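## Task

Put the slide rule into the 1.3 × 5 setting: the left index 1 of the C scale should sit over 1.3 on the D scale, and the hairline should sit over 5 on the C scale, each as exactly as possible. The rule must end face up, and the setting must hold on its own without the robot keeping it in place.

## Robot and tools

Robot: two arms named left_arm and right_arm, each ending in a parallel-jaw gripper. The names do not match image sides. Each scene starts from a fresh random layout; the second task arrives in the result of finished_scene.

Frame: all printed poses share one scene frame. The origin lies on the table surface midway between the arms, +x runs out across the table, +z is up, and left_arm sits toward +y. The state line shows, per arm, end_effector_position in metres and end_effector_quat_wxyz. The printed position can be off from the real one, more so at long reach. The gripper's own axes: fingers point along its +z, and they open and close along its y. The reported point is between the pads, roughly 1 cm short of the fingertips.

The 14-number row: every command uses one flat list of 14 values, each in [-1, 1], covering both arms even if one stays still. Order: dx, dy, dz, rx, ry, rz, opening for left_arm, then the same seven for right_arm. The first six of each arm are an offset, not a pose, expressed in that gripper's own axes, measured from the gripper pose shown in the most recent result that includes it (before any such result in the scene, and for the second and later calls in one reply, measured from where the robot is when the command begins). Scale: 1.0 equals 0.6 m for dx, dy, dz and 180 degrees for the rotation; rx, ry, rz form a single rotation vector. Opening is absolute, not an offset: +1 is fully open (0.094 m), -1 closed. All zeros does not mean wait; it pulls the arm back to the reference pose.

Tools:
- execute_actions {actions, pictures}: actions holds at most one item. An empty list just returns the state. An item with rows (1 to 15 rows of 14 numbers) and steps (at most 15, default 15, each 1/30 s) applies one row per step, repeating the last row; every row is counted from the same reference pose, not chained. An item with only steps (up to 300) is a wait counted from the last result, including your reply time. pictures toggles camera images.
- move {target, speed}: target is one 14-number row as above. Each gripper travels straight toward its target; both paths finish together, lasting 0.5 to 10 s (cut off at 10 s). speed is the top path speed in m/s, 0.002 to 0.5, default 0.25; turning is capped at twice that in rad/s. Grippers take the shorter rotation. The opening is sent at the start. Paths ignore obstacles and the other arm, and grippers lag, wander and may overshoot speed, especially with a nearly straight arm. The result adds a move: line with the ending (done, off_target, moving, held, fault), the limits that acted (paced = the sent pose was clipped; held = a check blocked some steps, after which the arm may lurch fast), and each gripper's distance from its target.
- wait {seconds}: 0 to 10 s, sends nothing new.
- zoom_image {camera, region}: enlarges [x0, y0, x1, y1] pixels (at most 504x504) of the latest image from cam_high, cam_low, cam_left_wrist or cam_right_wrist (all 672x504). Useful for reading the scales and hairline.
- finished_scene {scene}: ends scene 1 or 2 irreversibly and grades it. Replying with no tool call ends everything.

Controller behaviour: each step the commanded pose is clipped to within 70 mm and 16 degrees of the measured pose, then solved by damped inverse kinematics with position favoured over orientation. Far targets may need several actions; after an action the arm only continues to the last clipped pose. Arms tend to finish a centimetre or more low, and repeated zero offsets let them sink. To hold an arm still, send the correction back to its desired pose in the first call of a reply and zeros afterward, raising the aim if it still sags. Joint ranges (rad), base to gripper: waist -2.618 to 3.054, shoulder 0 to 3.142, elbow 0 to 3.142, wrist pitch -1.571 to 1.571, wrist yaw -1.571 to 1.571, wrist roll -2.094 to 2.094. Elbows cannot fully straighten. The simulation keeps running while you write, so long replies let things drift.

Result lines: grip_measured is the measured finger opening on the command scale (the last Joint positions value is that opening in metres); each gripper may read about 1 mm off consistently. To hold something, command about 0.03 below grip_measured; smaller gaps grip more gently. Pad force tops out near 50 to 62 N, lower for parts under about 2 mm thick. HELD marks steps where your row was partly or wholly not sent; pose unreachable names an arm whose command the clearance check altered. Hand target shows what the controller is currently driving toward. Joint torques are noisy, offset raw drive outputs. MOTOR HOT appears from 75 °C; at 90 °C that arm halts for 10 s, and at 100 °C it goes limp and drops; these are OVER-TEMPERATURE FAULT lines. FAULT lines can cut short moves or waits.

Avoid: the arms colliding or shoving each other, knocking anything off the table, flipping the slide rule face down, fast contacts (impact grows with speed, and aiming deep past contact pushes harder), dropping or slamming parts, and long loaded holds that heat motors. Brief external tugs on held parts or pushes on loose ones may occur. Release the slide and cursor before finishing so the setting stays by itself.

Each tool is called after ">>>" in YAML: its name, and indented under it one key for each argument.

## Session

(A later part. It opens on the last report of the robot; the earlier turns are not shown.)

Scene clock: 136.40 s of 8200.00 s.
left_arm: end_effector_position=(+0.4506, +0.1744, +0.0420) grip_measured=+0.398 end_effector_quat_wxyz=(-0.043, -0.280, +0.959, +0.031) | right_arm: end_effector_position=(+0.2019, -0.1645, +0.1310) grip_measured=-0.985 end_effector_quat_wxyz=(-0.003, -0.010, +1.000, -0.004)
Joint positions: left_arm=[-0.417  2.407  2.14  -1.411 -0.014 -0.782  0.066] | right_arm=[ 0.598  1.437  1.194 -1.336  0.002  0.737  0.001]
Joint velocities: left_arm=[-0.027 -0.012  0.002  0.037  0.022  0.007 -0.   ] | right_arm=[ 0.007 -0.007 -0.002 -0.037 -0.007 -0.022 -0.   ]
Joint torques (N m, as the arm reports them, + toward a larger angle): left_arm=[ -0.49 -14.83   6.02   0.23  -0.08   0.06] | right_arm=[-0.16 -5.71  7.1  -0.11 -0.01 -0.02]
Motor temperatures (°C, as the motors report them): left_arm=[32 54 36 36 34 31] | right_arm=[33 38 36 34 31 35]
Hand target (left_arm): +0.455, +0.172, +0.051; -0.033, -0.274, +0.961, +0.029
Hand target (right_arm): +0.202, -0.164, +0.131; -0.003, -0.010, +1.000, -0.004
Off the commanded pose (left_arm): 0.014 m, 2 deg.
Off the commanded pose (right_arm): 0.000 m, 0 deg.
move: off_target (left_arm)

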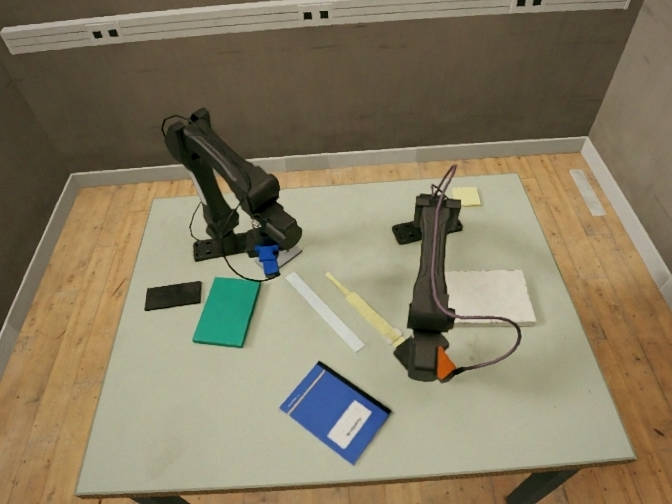

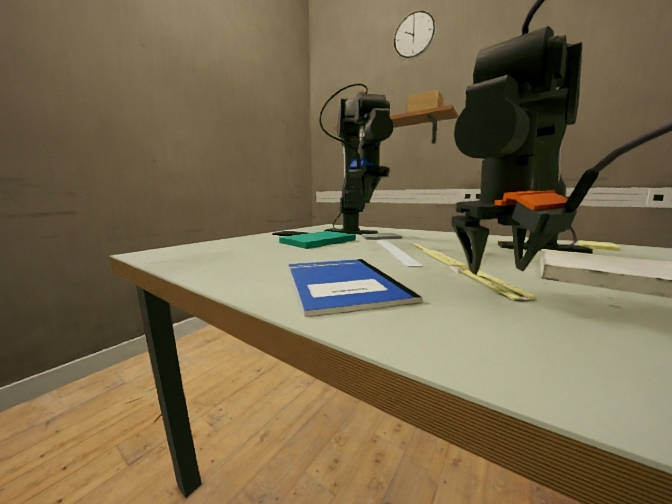

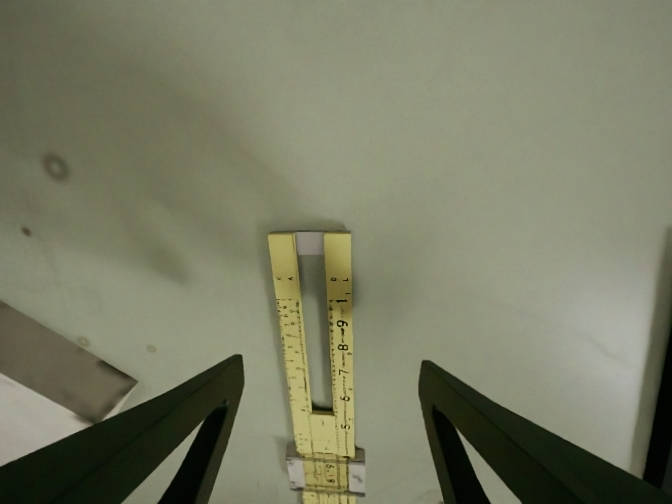

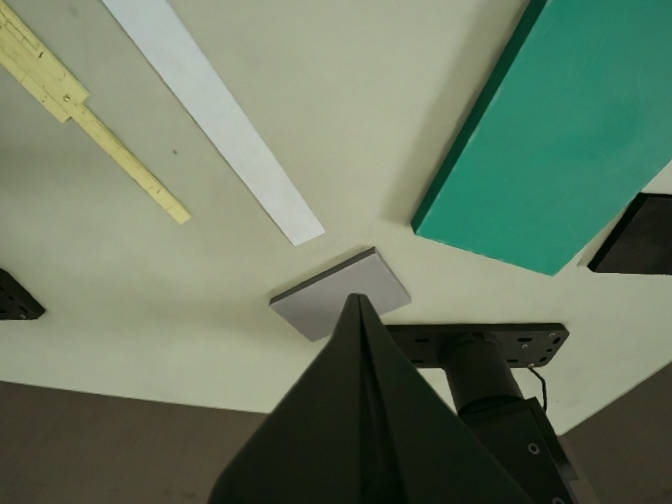

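>>> move:
  target: [0,0.016,0.036,0,0,0,0.4,0,0,0,0,0,0,-1]
  speed: 0.08

Scene clock: 139.60 s of 8200.00 s.
left_arm: end_effector_position=(+0.4394, +0.1791, +0.0196) grip_measured=+0.398 end_effector_quat_wxyz=(-0.055, -0.279, +0.958, +0.035) | right_arm: end_effector_position=(+0.2019, -0.1645, +0.1310) grip_measured=-0.985 end_effector_quat_wxyz=(-0.003, -0.010, +1.000, -0.004)
Joint positions: left_arm=[-0.41   2.386  2.011 -1.326 -0.01  -0.774  0.066] | right_arm=[ 0.598  1.437  1.194 -1.336  0.002  0.737  0.001]
Joint velocities: left_arm=[ 0.002 -0.007  0.007  0.051  0.022  0.007 -0.   ] | right_arm=[-0.017  0.002  0.002 -0.022  0.022  0.066  0.   ]
Joint torques (N m, as the arm reports them, + toward a larger angle): left_arm=[  0.89 -15.45   2.56   0.55  -0.07   0.05] | right_arm=[ 0.01 -5.57  7.34 -0.06  0.02  0.04]
Motor temperatures (°C, as the motors report them): left_arm=[32 54 36 36 34 31] | right_arm=[33 38 36 34 31 35]
Hand target (left_arm): +0.443, +0.183, +0.021; -0.044, -0.280, +0.959, +0.032
Hand target (right_arm): +0.202, -0.164, +0.131; -0.003, -0.010, +1.000, -0.004
Off the commanded pose (left_arm): 0.006 m, 1 deg.
Off the commanded pose (right_arm): 0.000 m, 0 deg.
move: done

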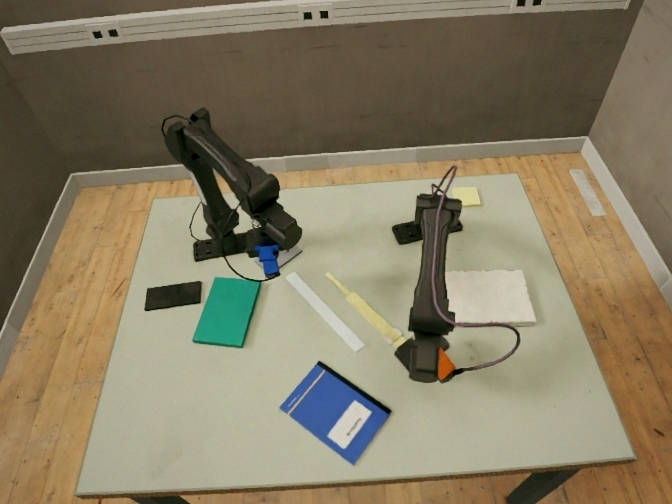

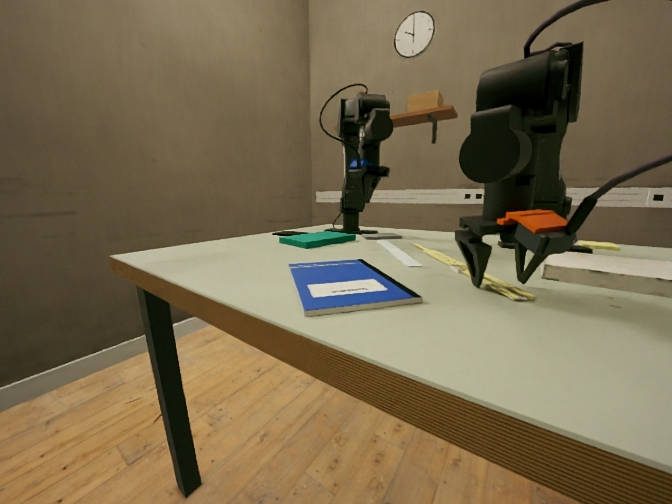

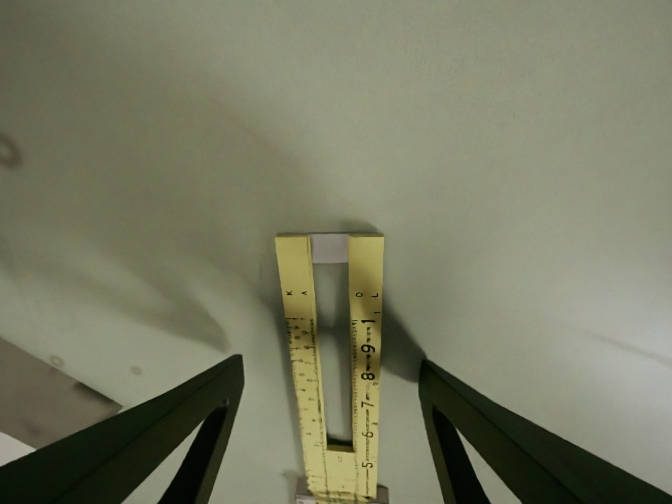

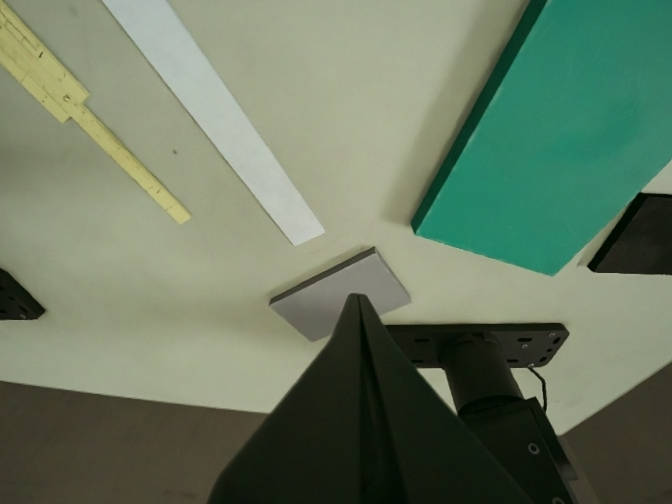

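>>> move:
  target: [0,0,0.004,0,0,0,-0.41,0.115,0.21,0.1,0,0,-0.178,-1]
  speed: 0.15

Scene clock: 151.33 s of 8200.00 s.
left_arm: end_effector_position=(+0.4392, +0.1788, +0.0184) grip_measured=-0.379 end_effector_quat_wxyz=(-0.056, -0.279, +0.958, +0.035) | right_arm: end_effector_position=(+0.1275, -0.0541, +0.0627) grip_measured=-0.985 end_effector_quat_wxyz=(-0.022, -0.279, +0.960, -0.020)
Joint positions: left_arm=[-0.41   2.388  2.01  -1.325 -0.008 -0.774  0.029] | right_arm=[ 1.063  1.725  1.208 -1.114 -0.012  0.656  0.001]
Joint velocities: left_arm=[-0.012 -0.002 -0.012  0.007  0.007  0.007  0.   ] | right_arm=[-0.007 -0.012 -0.007  0.037 -0.066 -0.022 -0.   ]
Joint torques (N m, as the arm reports them, + toward a larger angle): left_arm=[  0.   -14.29   3.03   0.37  -0.04  -0.03] | right_arm=[ 0.47 -8.16  9.63  0.   -0.01 -0.06]
Motor temperatures (°C, as the motors report them): left_arm=[32 54 36 36 34 31] | right_arm=[33 37 36 34 31 35]
Hand target (left_arm): +0.439, +0.179, +0.017; -0.055, -0.279, +0.958, +0.035
Hand target (right_arm): +0.130, -0.040, +0.069; -0.009, -0.286, +0.958, -0.001
Off the commanded pose (left_arm): 0.001 m, 0 deg.
Off the commanded pose (right_arm): 0.016 m, 3 deg.
After step 90, 6.43 s passed at rest.
move: off_target (right_arm)

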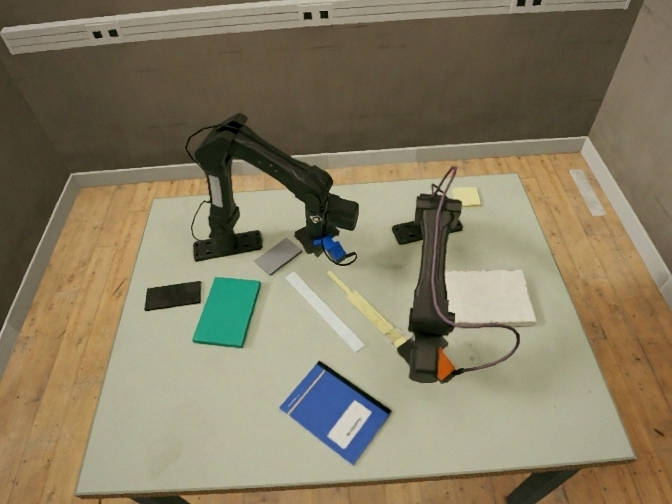

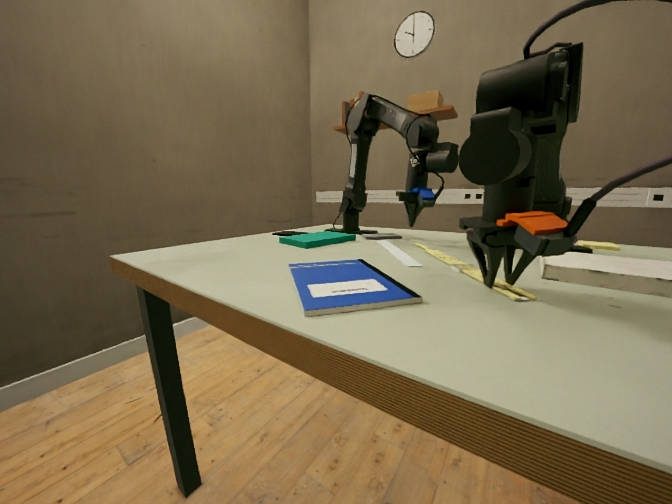

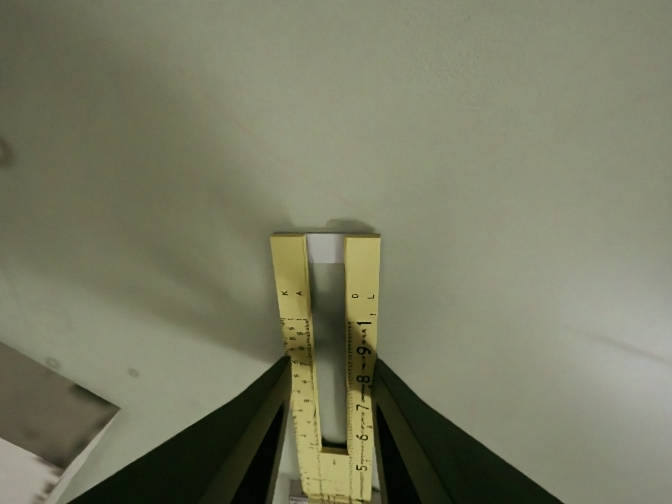

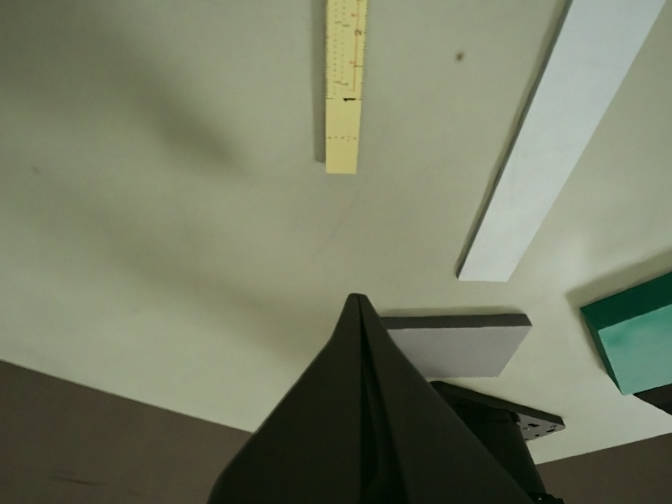

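>>> move:
  target: [0,0,0,0,0,0,-0.41,-0.05,0.01,0.065,0,0,0,-1]
  speed: 0.08

Scene clock: 157.33 s of 8200.00 s.
left_arm: end_effector_position=(+0.4392, +0.1788, +0.0184) grip_measured=-0.379 end_effector_quat_wxyz=(-0.056, -0.279, +0.958, +0.035) | right_arm: end_effector_position=(+0.1440, -0.0411, +0.0216) grip_measured=-0.985 end_effector_quat_wxyz=(-0.031, -0.278, +0.960, -0.030)
Joint positions: left_arm=[-0.41   2.388  2.01  -1.325 -0.008 -0.774  0.029] | right_arm=[ 1.026  1.866  1.208 -0.998 -0.012  0.622  0.001]
Joint velocities: left_arm=[-0.007  0.012 -0.002  0.037 -0.022  0.007 -0.001] | right_arm=[-0.022  0.002 -0.002  0.022 -0.037 -0.037  0.001]
Joint torques (N m, as the arm reports them, + toward a larger angle): left_arm=[  0.06 -14.01   3.86   0.28   0.    -0.01] | right_arm=[-0.56 -9.36  7.01 -0.07  0.01 -0.07]
Motor temperatures (°C, as the motors report them): left_arm=[32 54 35 36 34 31] | right_arm=[33 37 36 34 31 35]
Hand target (left_arm): +0.439, +0.179, +0.018; -0.056, -0.279, +0.958, +0.035
Hand target (right_arm): +0.149, -0.036, +0.022; -0.022, -0.279, +0.960, -0.021
Off the commanded pose (left_arm): 0.000 m, 0 deg.
Off the commanded pose (right_arm): 0.008 m, 1 deg.
After step 90, 1.93 s passed at rest.
move: done

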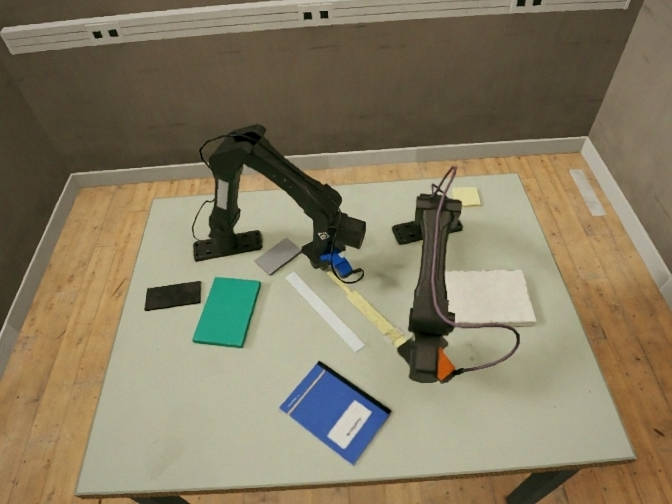

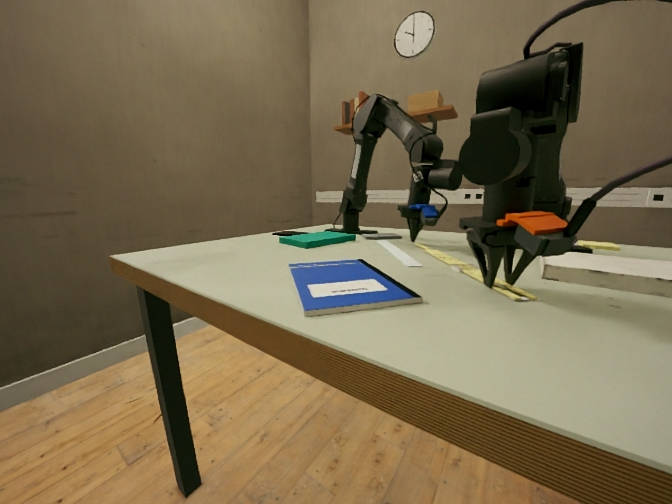

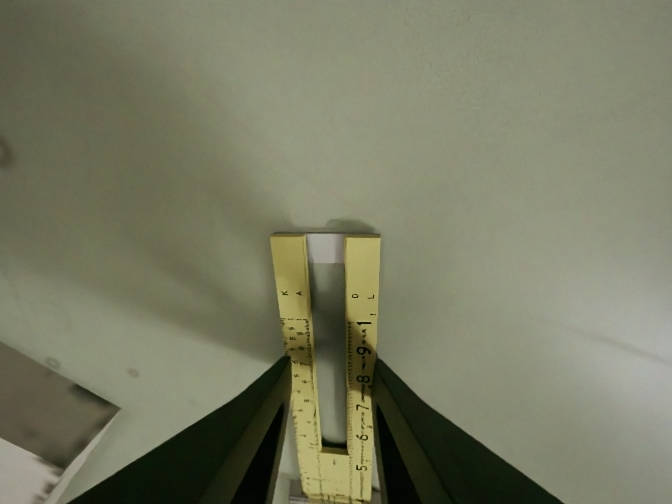

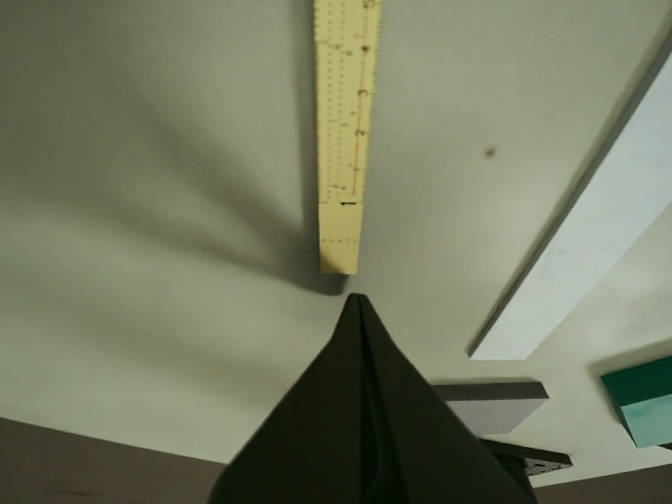

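>>> move:
  target: [0,0,0,0,0,0,-0.41,0,0.016,0.004,0,0,0,-1]
  speed: 0.03

Scene clock: 161.27 s of 8200.00 s.
left_arm: end_effector_position=(+0.4392, +0.1788, +0.0184) grip_measured=-0.379 end_effector_quat_wxyz=(-0.056, -0.279, +0.958, +0.035) | right_arm: end_effector_position=(+0.1394, -0.0406, +0.0170) grip_measured=-0.985 end_effector_quat_wxyz=(-0.034, -0.279, +0.959, -0.036)
Joint positions: left_arm=[-0.41   2.388  2.01  -1.325 -0.008 -0.774  0.029] | right_arm=[ 1.041  1.882  1.208 -0.996 -0.011  0.635  0.001]
Joint velocities: left_arm=[-0.027 -0.012 -0.002  0.022 -0.066 -0.022 -0.   ] | right_arm=[-0.007 -0.007 -0.022 -0.022 -0.007  0.081  0.001]
Joint torques (N m, as the arm reports them, + toward a larger angle): left_arm=[  0.02 -14.09   3.73   0.27  -0.01  -0.04] | right_arm=[ 0.97 -9.18  8.33 -0.22 -0.03  0.07]
Motor temperatures (°C, as the motors report them): left_arm=[32 54 36 36 34 31] | right_arm=[33 38 36 34 31 35]
Hand target (left_arm): +0.439, +0.179, +0.018; -0.056, -0.279, +0.958, +0.035
Hand target (right_arm): +0.139, -0.033, +0.019; -0.031, -0.278, +0.960, -0.029
Off the commanded pose (left_arm): 0.000 m, 0 deg.
Off the commanded pose (right_arm): 0.008 m, 1 deg.
After step 90, 0.23 s passed at rest.
move: done

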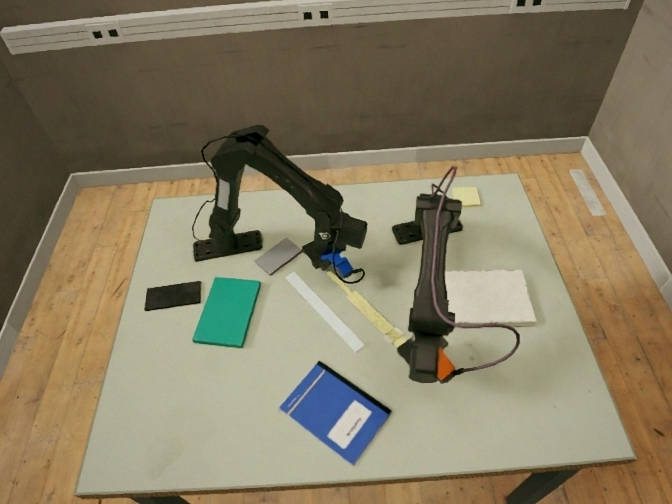

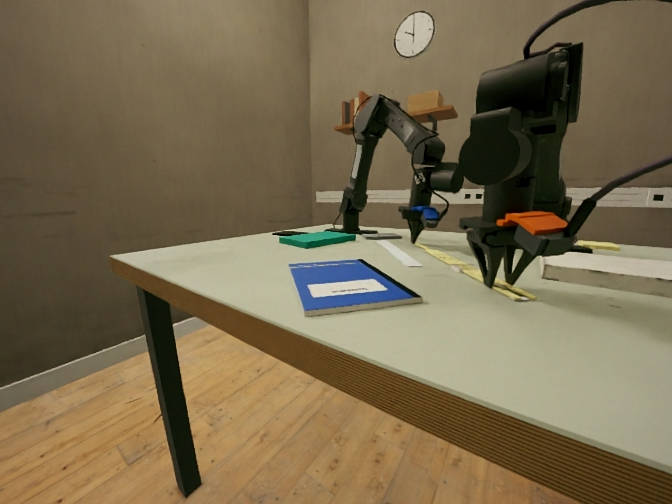

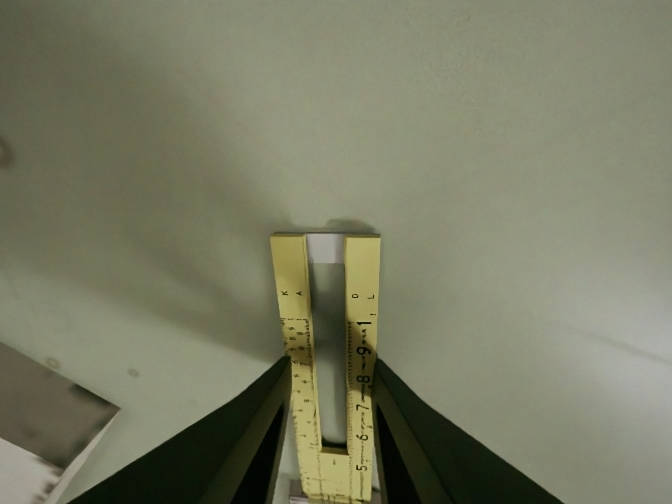

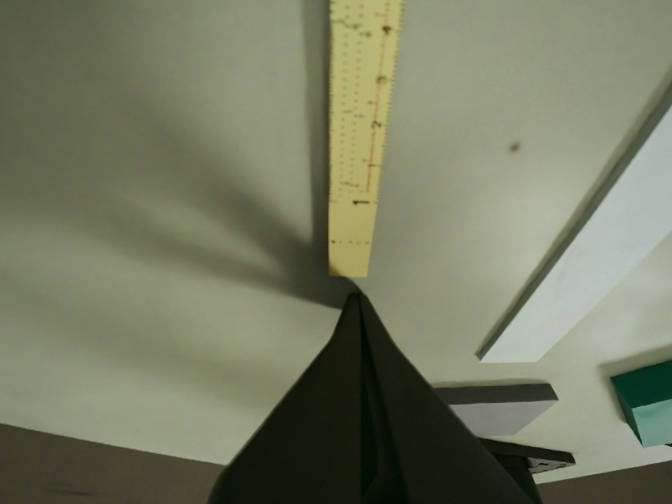

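>>> move:
  target: [0,0,0,0,0,0,-0.41,-0.085,-0.002,-0.008,0,0,0,-1]
  speed: 0.03

Scene clock: 168.50 s of 8200.00 s.
left_arm: end_effector_position=(+0.4431, +0.1821, +0.0180) grip_measured=-0.379 end_effector_quat_wxyz=(-0.045, -0.282, +0.957, +0.042) | right_arm: end_effector_position=(+0.1599, -0.0349, +0.0180) grip_measured=-0.985 end_effector_quat_wxyz=(-0.078, -0.280, +0.955, -0.058)
Joint positions: left_arm=[-0.41   2.388  2.01  -1.313 -0.031 -0.781  0.029] | right_arm=[ 0.971  2.008  1.377 -1.13  -0.04   0.558  0.001]
Joint velocities: left_arm=[-0.012 -0.002 -0.002 -0.051  0.051  0.037  0.001] | right_arm=[-0.007  0.007 -0.002 -0.125  0.007  0.051  0.   ]
Joint torques (N m, as the arm reports them, + toward a larger angle): left_arm=[ -0.02 -14.08   3.75   0.2    0.27   0.1 ] | right_arm=[-1.49 -9.98  9.88  0.19  0.39 -0.08]
Motor temperatures (°C, as the motors report them): left_arm=[32 54 36 36 34 31] | right_arm=[33 38 36 34 31 35]
Hand target (left_arm): +0.439, +0.179, +0.018; -0.056, -0.279, +0.958, +0.035
Hand target (right_arm): +0.183, -0.016, +0.020; -0.033, -0.278, +0.959, -0.036
Off the commanded pose (left_arm): 0.005 m, 2 deg.
Off the commanded pose (right_arm): 0.031 m, 6 deg.
After step 90, 2.30 s passed at rest.
move: off_target (right_arm)

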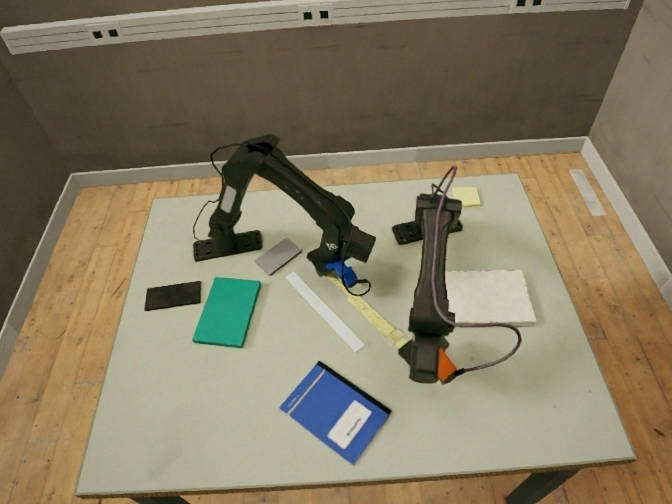

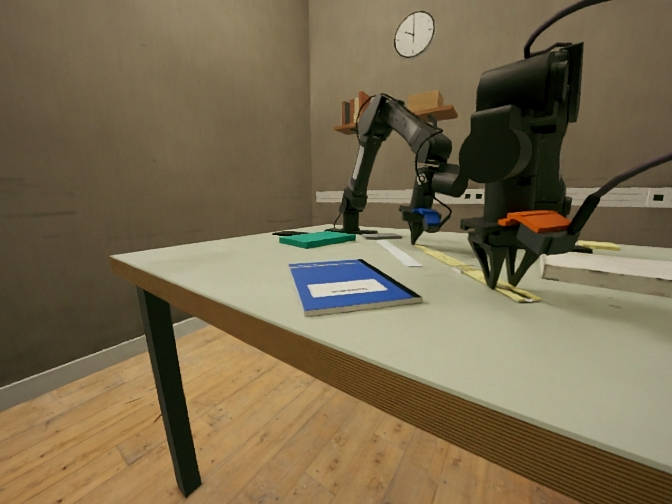

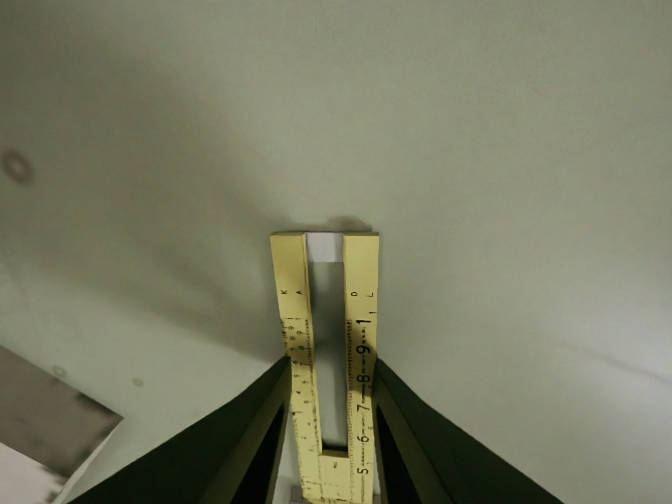

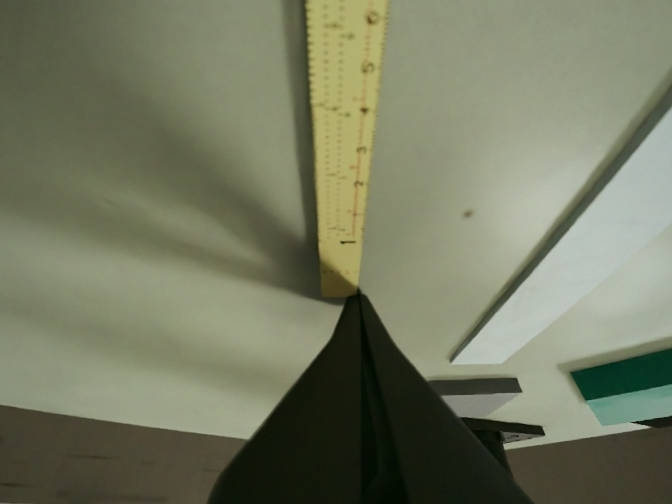

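>>> move:
  target: [0,0,0,0,0,0,-0.41,0.01,0.018,-0.004,0,-0.03,0,-1]
  speed: 0.03

Scene clock: 172.00 s of 8200.00 s.
left_arm: end_effector_position=(+0.4435, +0.1823, +0.0180) grip_measured=-0.379 end_effector_quat_wxyz=(-0.044, -0.282, +0.957, +0.042) | right_arm: end_effector_position=(+0.1486, -0.0304, +0.0178) grip_measured=-0.985 end_effector_quat_wxyz=(-0.048, -0.283, +0.957, -0.052)
Joint positions: left_arm=[-0.41   2.388  2.01  -1.311 -0.032 -0.782  0.029] | right_arm=[ 1.027  1.963  1.32  -1.069 -0.01   0.61   0.001]
Joint velocities: left_arm=[-0.007 -0.022  0.007 -0.051  0.022  0.022 -0.   ] | right_arm=[-0.017 -0.007  0.017  0.051  0.037 -0.007 -0.   ]
Joint torques (N m, as the arm reports them, + toward a larger angle): left_arm=[ -0.01 -14.1    3.76   0.29   0.04  -0.01] | right_arm=[  0.61 -12.62   4.99  -0.21   0.15   0.04]
Motor temperatures (°C, as the motors report them): left_arm=[32 54 36 36 34 31] | right_arm=[33 38 36 34 31 35]
Hand target (left_arm): +0.443, +0.182, +0.018; -0.045, -0.282, +0.957, +0.042
Hand target (right_arm): +0.149, -0.029, +0.020; -0.034, -0.282, +0.958, -0.045
Off the commanded pose (left_arm): 0.000 m, 0 deg.
Off the commanded pose (right_arm): 0.003 m, 2 deg.
move: done

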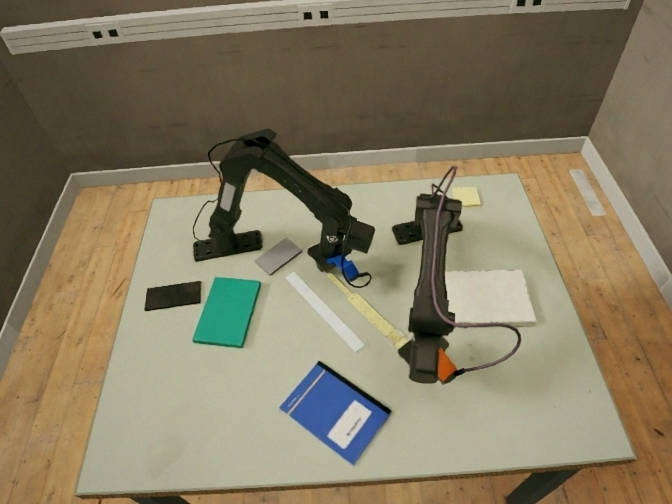

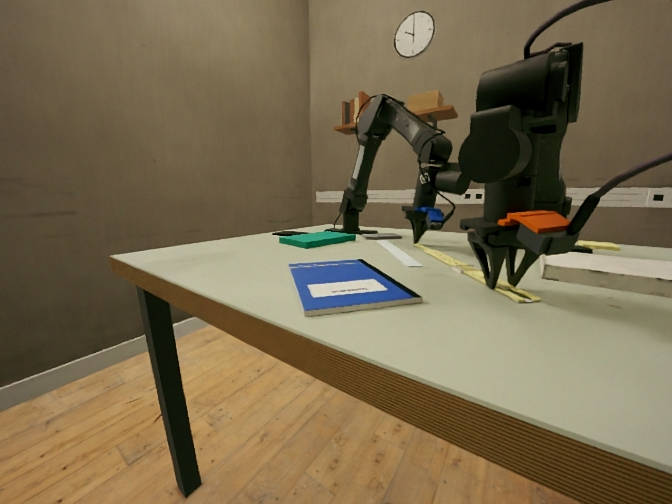

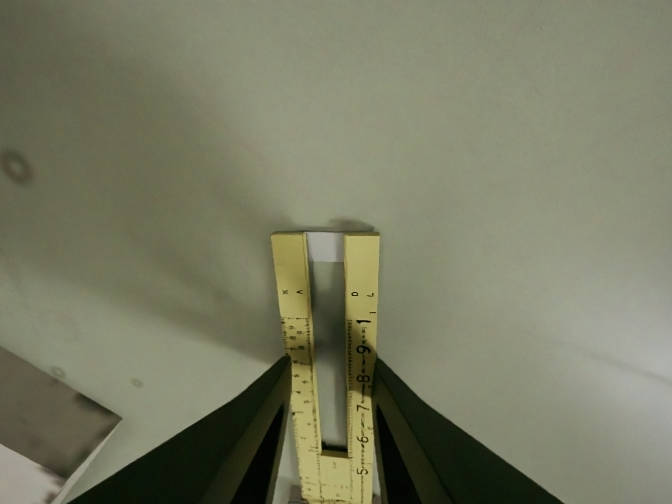

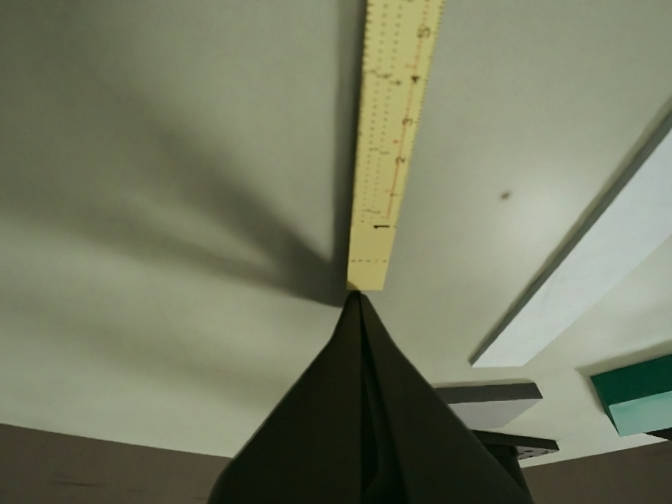

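>>> move:
  target: [0.012,0,0,0,0,0,-0.41,-0.09,-0.012,-0.008,0,-0.02,0,-1]
  speed: 0.03

Scene clock: 176.87 s of 8200.00 s.
left_arm: end_effector_position=(+0.4505, +0.1860, +0.0181) grip_measured=-0.379 end_effector_quat_wxyz=(-0.023, -0.291, +0.955, +0.047) | right_arm: end_effector_position=(+0.1692, -0.0321, +0.0182) grip_measured=-0.985 end_effector_quat_wxyz=(-0.074, -0.286, +0.953, -0.070)
Joint positions: left_arm=[-0.41   2.378  1.996 -1.274 -0.061 -0.802  0.029] | right_arm=[ 0.963  2.042  1.427 -1.158 -0.015  0.538  0.001]
Joint velocities: left_arm=[-0.022 -0.017 -0.002  0.007 -0.066  0.007  0.001] | right_arm=[-0.007  0.007  0.017  0.007  0.125 -0.037  0.001]
Joint torques (N m, as the arm reports them, + toward a larger angle): left_arm=[ -0.98 -15.17   2.11   0.15   0.34   0.09] | right_arm=[ -1.5  -10.63  10.48   0.33   0.53  -0.08]
Motor temperatures (°C, as the motors report them): left_arm=[32 54 36 36 34 31] | right_arm=[33 38 36 34 31 35]
Hand target (left_arm): +0.438, +0.178, +0.018; -0.044, -0.283, +0.957, +0.042
Hand target (right_arm): +0.198, -0.009, +0.020; -0.016, -0.283, +0.958, -0.045
Off the commanded pose (left_arm): 0.015 m, 3 deg.
Off the commanded pose (right_arm): 0.038 m, 7 deg.
move: off_target (left_arm, right_arm)

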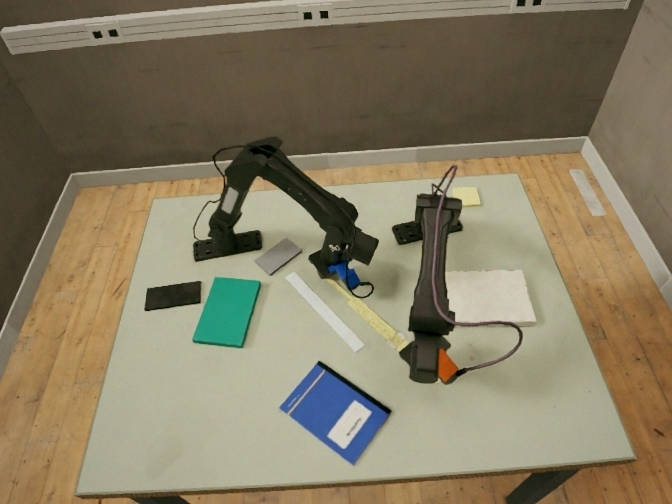

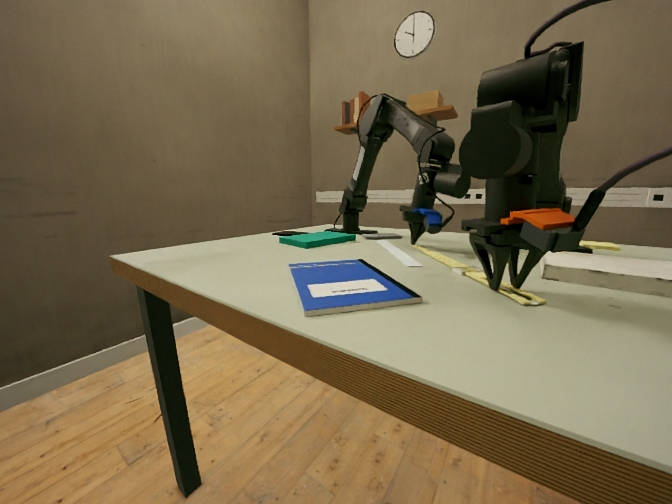

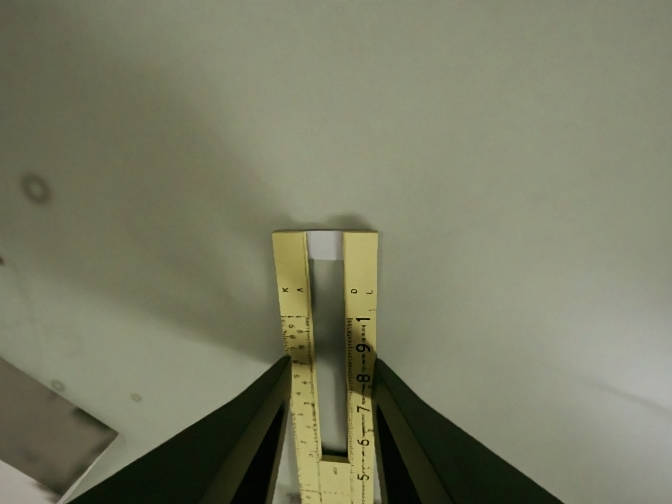

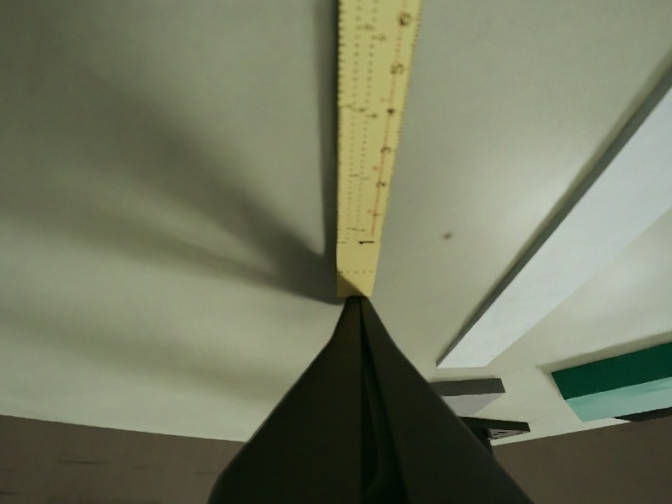

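>>> move:
  target: [0.08,0,-0.008,0,0.015,0,-0.41,0.1,0,-0.01,0,-0.03,0,-1]
  speed: 0.05

>>> move:
  target: [0,0,-0.065,0,0,0,0.0,0,0,0,0,0,0,-1]
  speed: 0.1

Scene clock: 184.33 s of 8200.00 s.
left_arm: end_effector_position=(+0.4144, +0.1636, +0.0176) grip_measured=-0.379 end_effector_quat_wxyz=(-0.048, -0.292, +0.954, +0.047) | right_arm: end_effector_position=(+0.1183, -0.0630, +0.0338) grip_measured=-0.985 end_effector_quat_wxyz=(-0.043, -0.291, +0.954, -0.063)
Joint positions: left_arm=[-0.468  2.293  1.842 -1.25  -0.028 -0.861  0.029] | right_arm=[ 1.092  1.806  1.175 -1.092  0.002  0.659  0.001]
Joint velocities: left_arm=[-0.017 -0.017  0.012 -0.022  0.037 -0.007  0.001] | right_arm=[-0.017  0.002  0.022 -0.007 -0.022  0.037  0.   ]
Joint torques (N m, as the arm reports them, + toward a larger angle): left_arm=[ -0.99 -15.22   2.63   0.31   0.12  -0.09] | right_arm=[  0.84 -10.87   4.72  -0.25   0.1    0.12]
Motor temperatures (°C, as the motors report them): left_arm=[32 54 35 35 34 31] | right_arm=[33 38 36 34 31 35]
Hand target (left_arm): +0.412, +0.158, +0.024; -0.045, -0.292, +0.954, +0.040
Hand target (right_arm): +0.119, -0.062, +0.035; -0.031, -0.289, +0.955, -0.057
Off the commanded pose (left_arm): 0.008 m, 1 deg.
Off the commanded pose (right_arm): 0.002 m, 2 deg.
After step 90, 2.90 s passed at rest.
move: done

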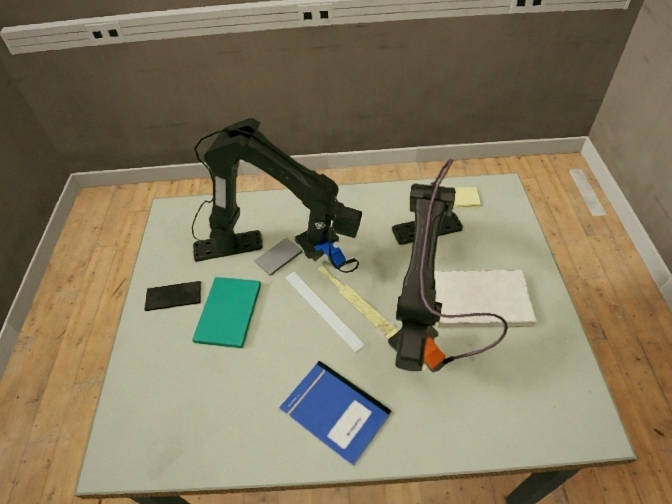

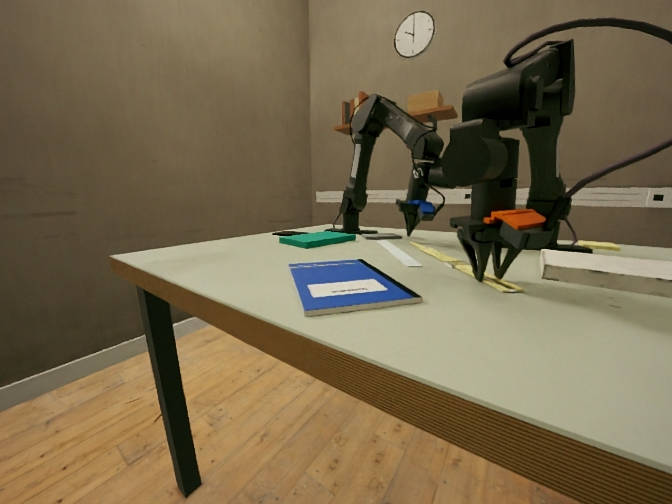

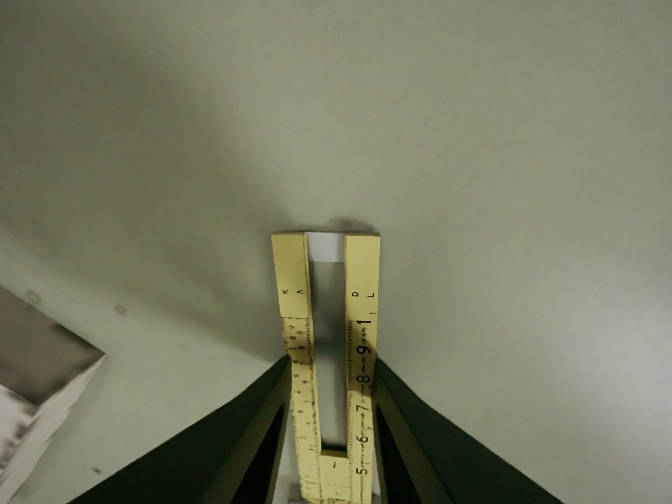

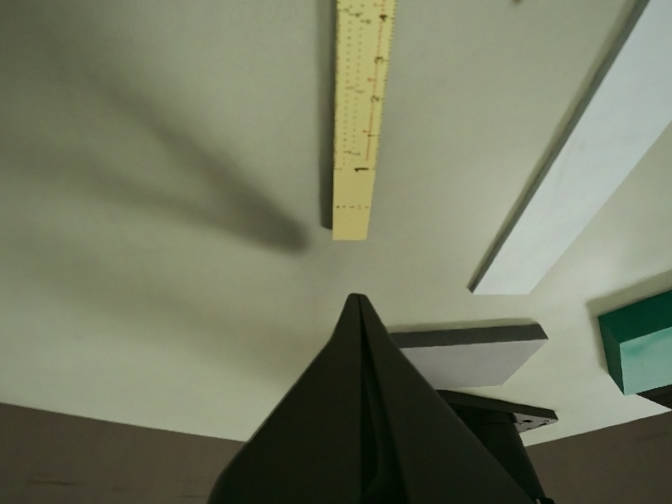

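Scene clock: 185.33 s of 8200.00 s.
left_arm: end_effector_position=(+0.4149, +0.1637, +0.0491) grip_measured=-0.002 end_effector_quat_wxyz=(-0.054, -0.292, +0.954, +0.051) | right_arm: end_effector_position=(+0.1183, -0.0629, +0.0338) grip_measured=-0.985 end_effector_quat_wxyz=(-0.043, -0.291, +0.954, -0.063)
Joint positions: left_arm=[-0.468  2.293  1.965 -1.39  -0.029 -0.861  0.047] | right_arm=[ 1.092  1.806  1.175 -1.092  0.002  0.659  0.001]
Joint velocities: left_arm=[ 0.022  0.002 -0.002 -0.037 -0.007  0.007 -0.001] | right_arm=[ 0.007 -0.002  0.007  0.051  0.007 -0.022 -0.001]
Joint torques (N m, as the arm reports them, + toward a larger angle): left_arm=[ -0.02 -13.66   5.8    0.17  -0.01  -0.04] | right_arm=[ 0.13 -9.12  6.1  -0.37  0.04  0.  ]
Motor temperatures (°C, as the motors report them): left_arm=[32 54 35 35 34 31] | right_arm=[33 38 36 34 31 35]
Hand target (left_arm): +0.419, +0.162, +0.056; -0.048, -0.292, +0.954, +0.046
Hand target (right_arm): +0.118, -0.063, +0.034; -0.043, -0.291, +0.954, -0.063
Off the commanded pose (left_arm): 0.009 m, 1 deg.
Off the commanded pose (right_arm): 0.000 m, 0 deg.
move: done

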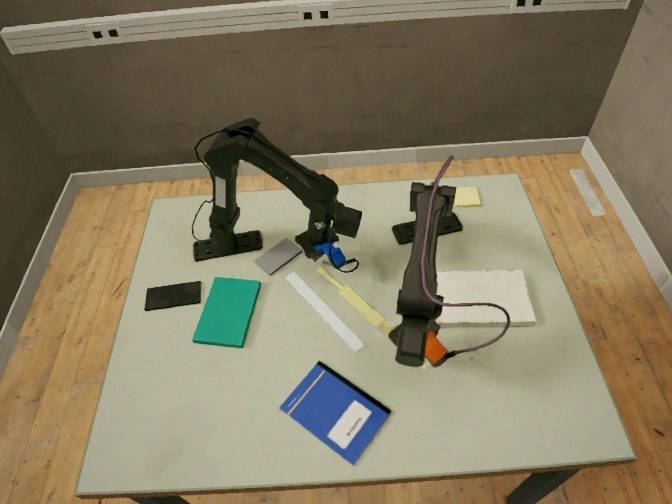

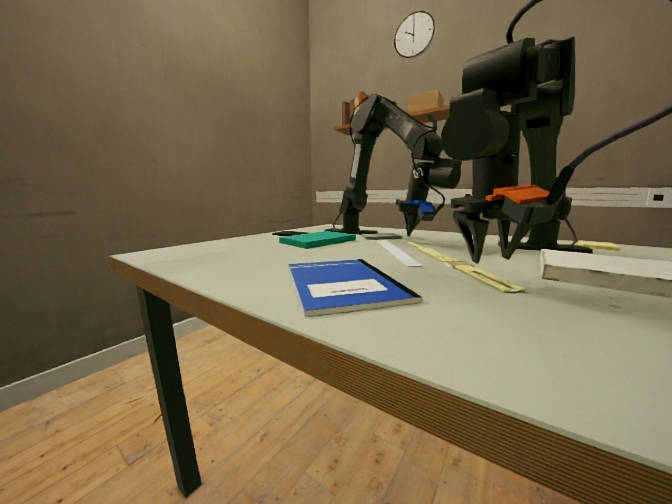

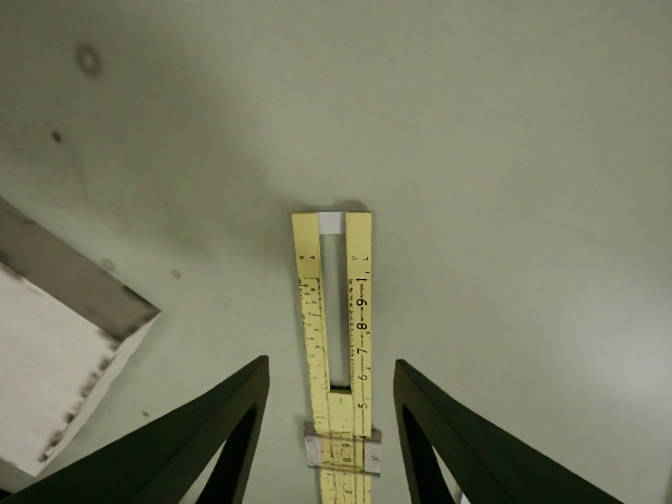

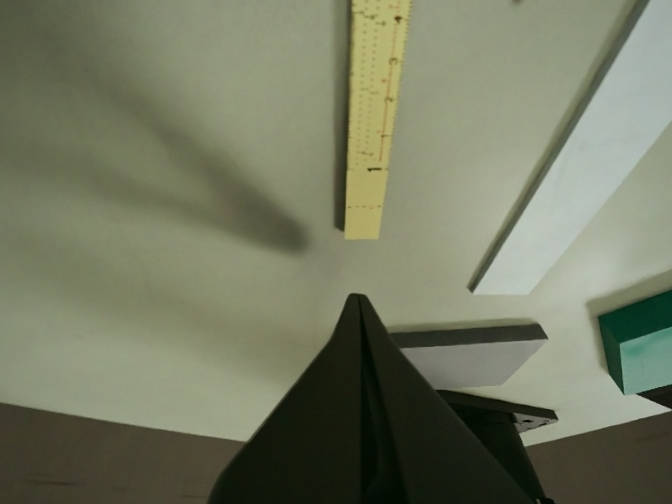

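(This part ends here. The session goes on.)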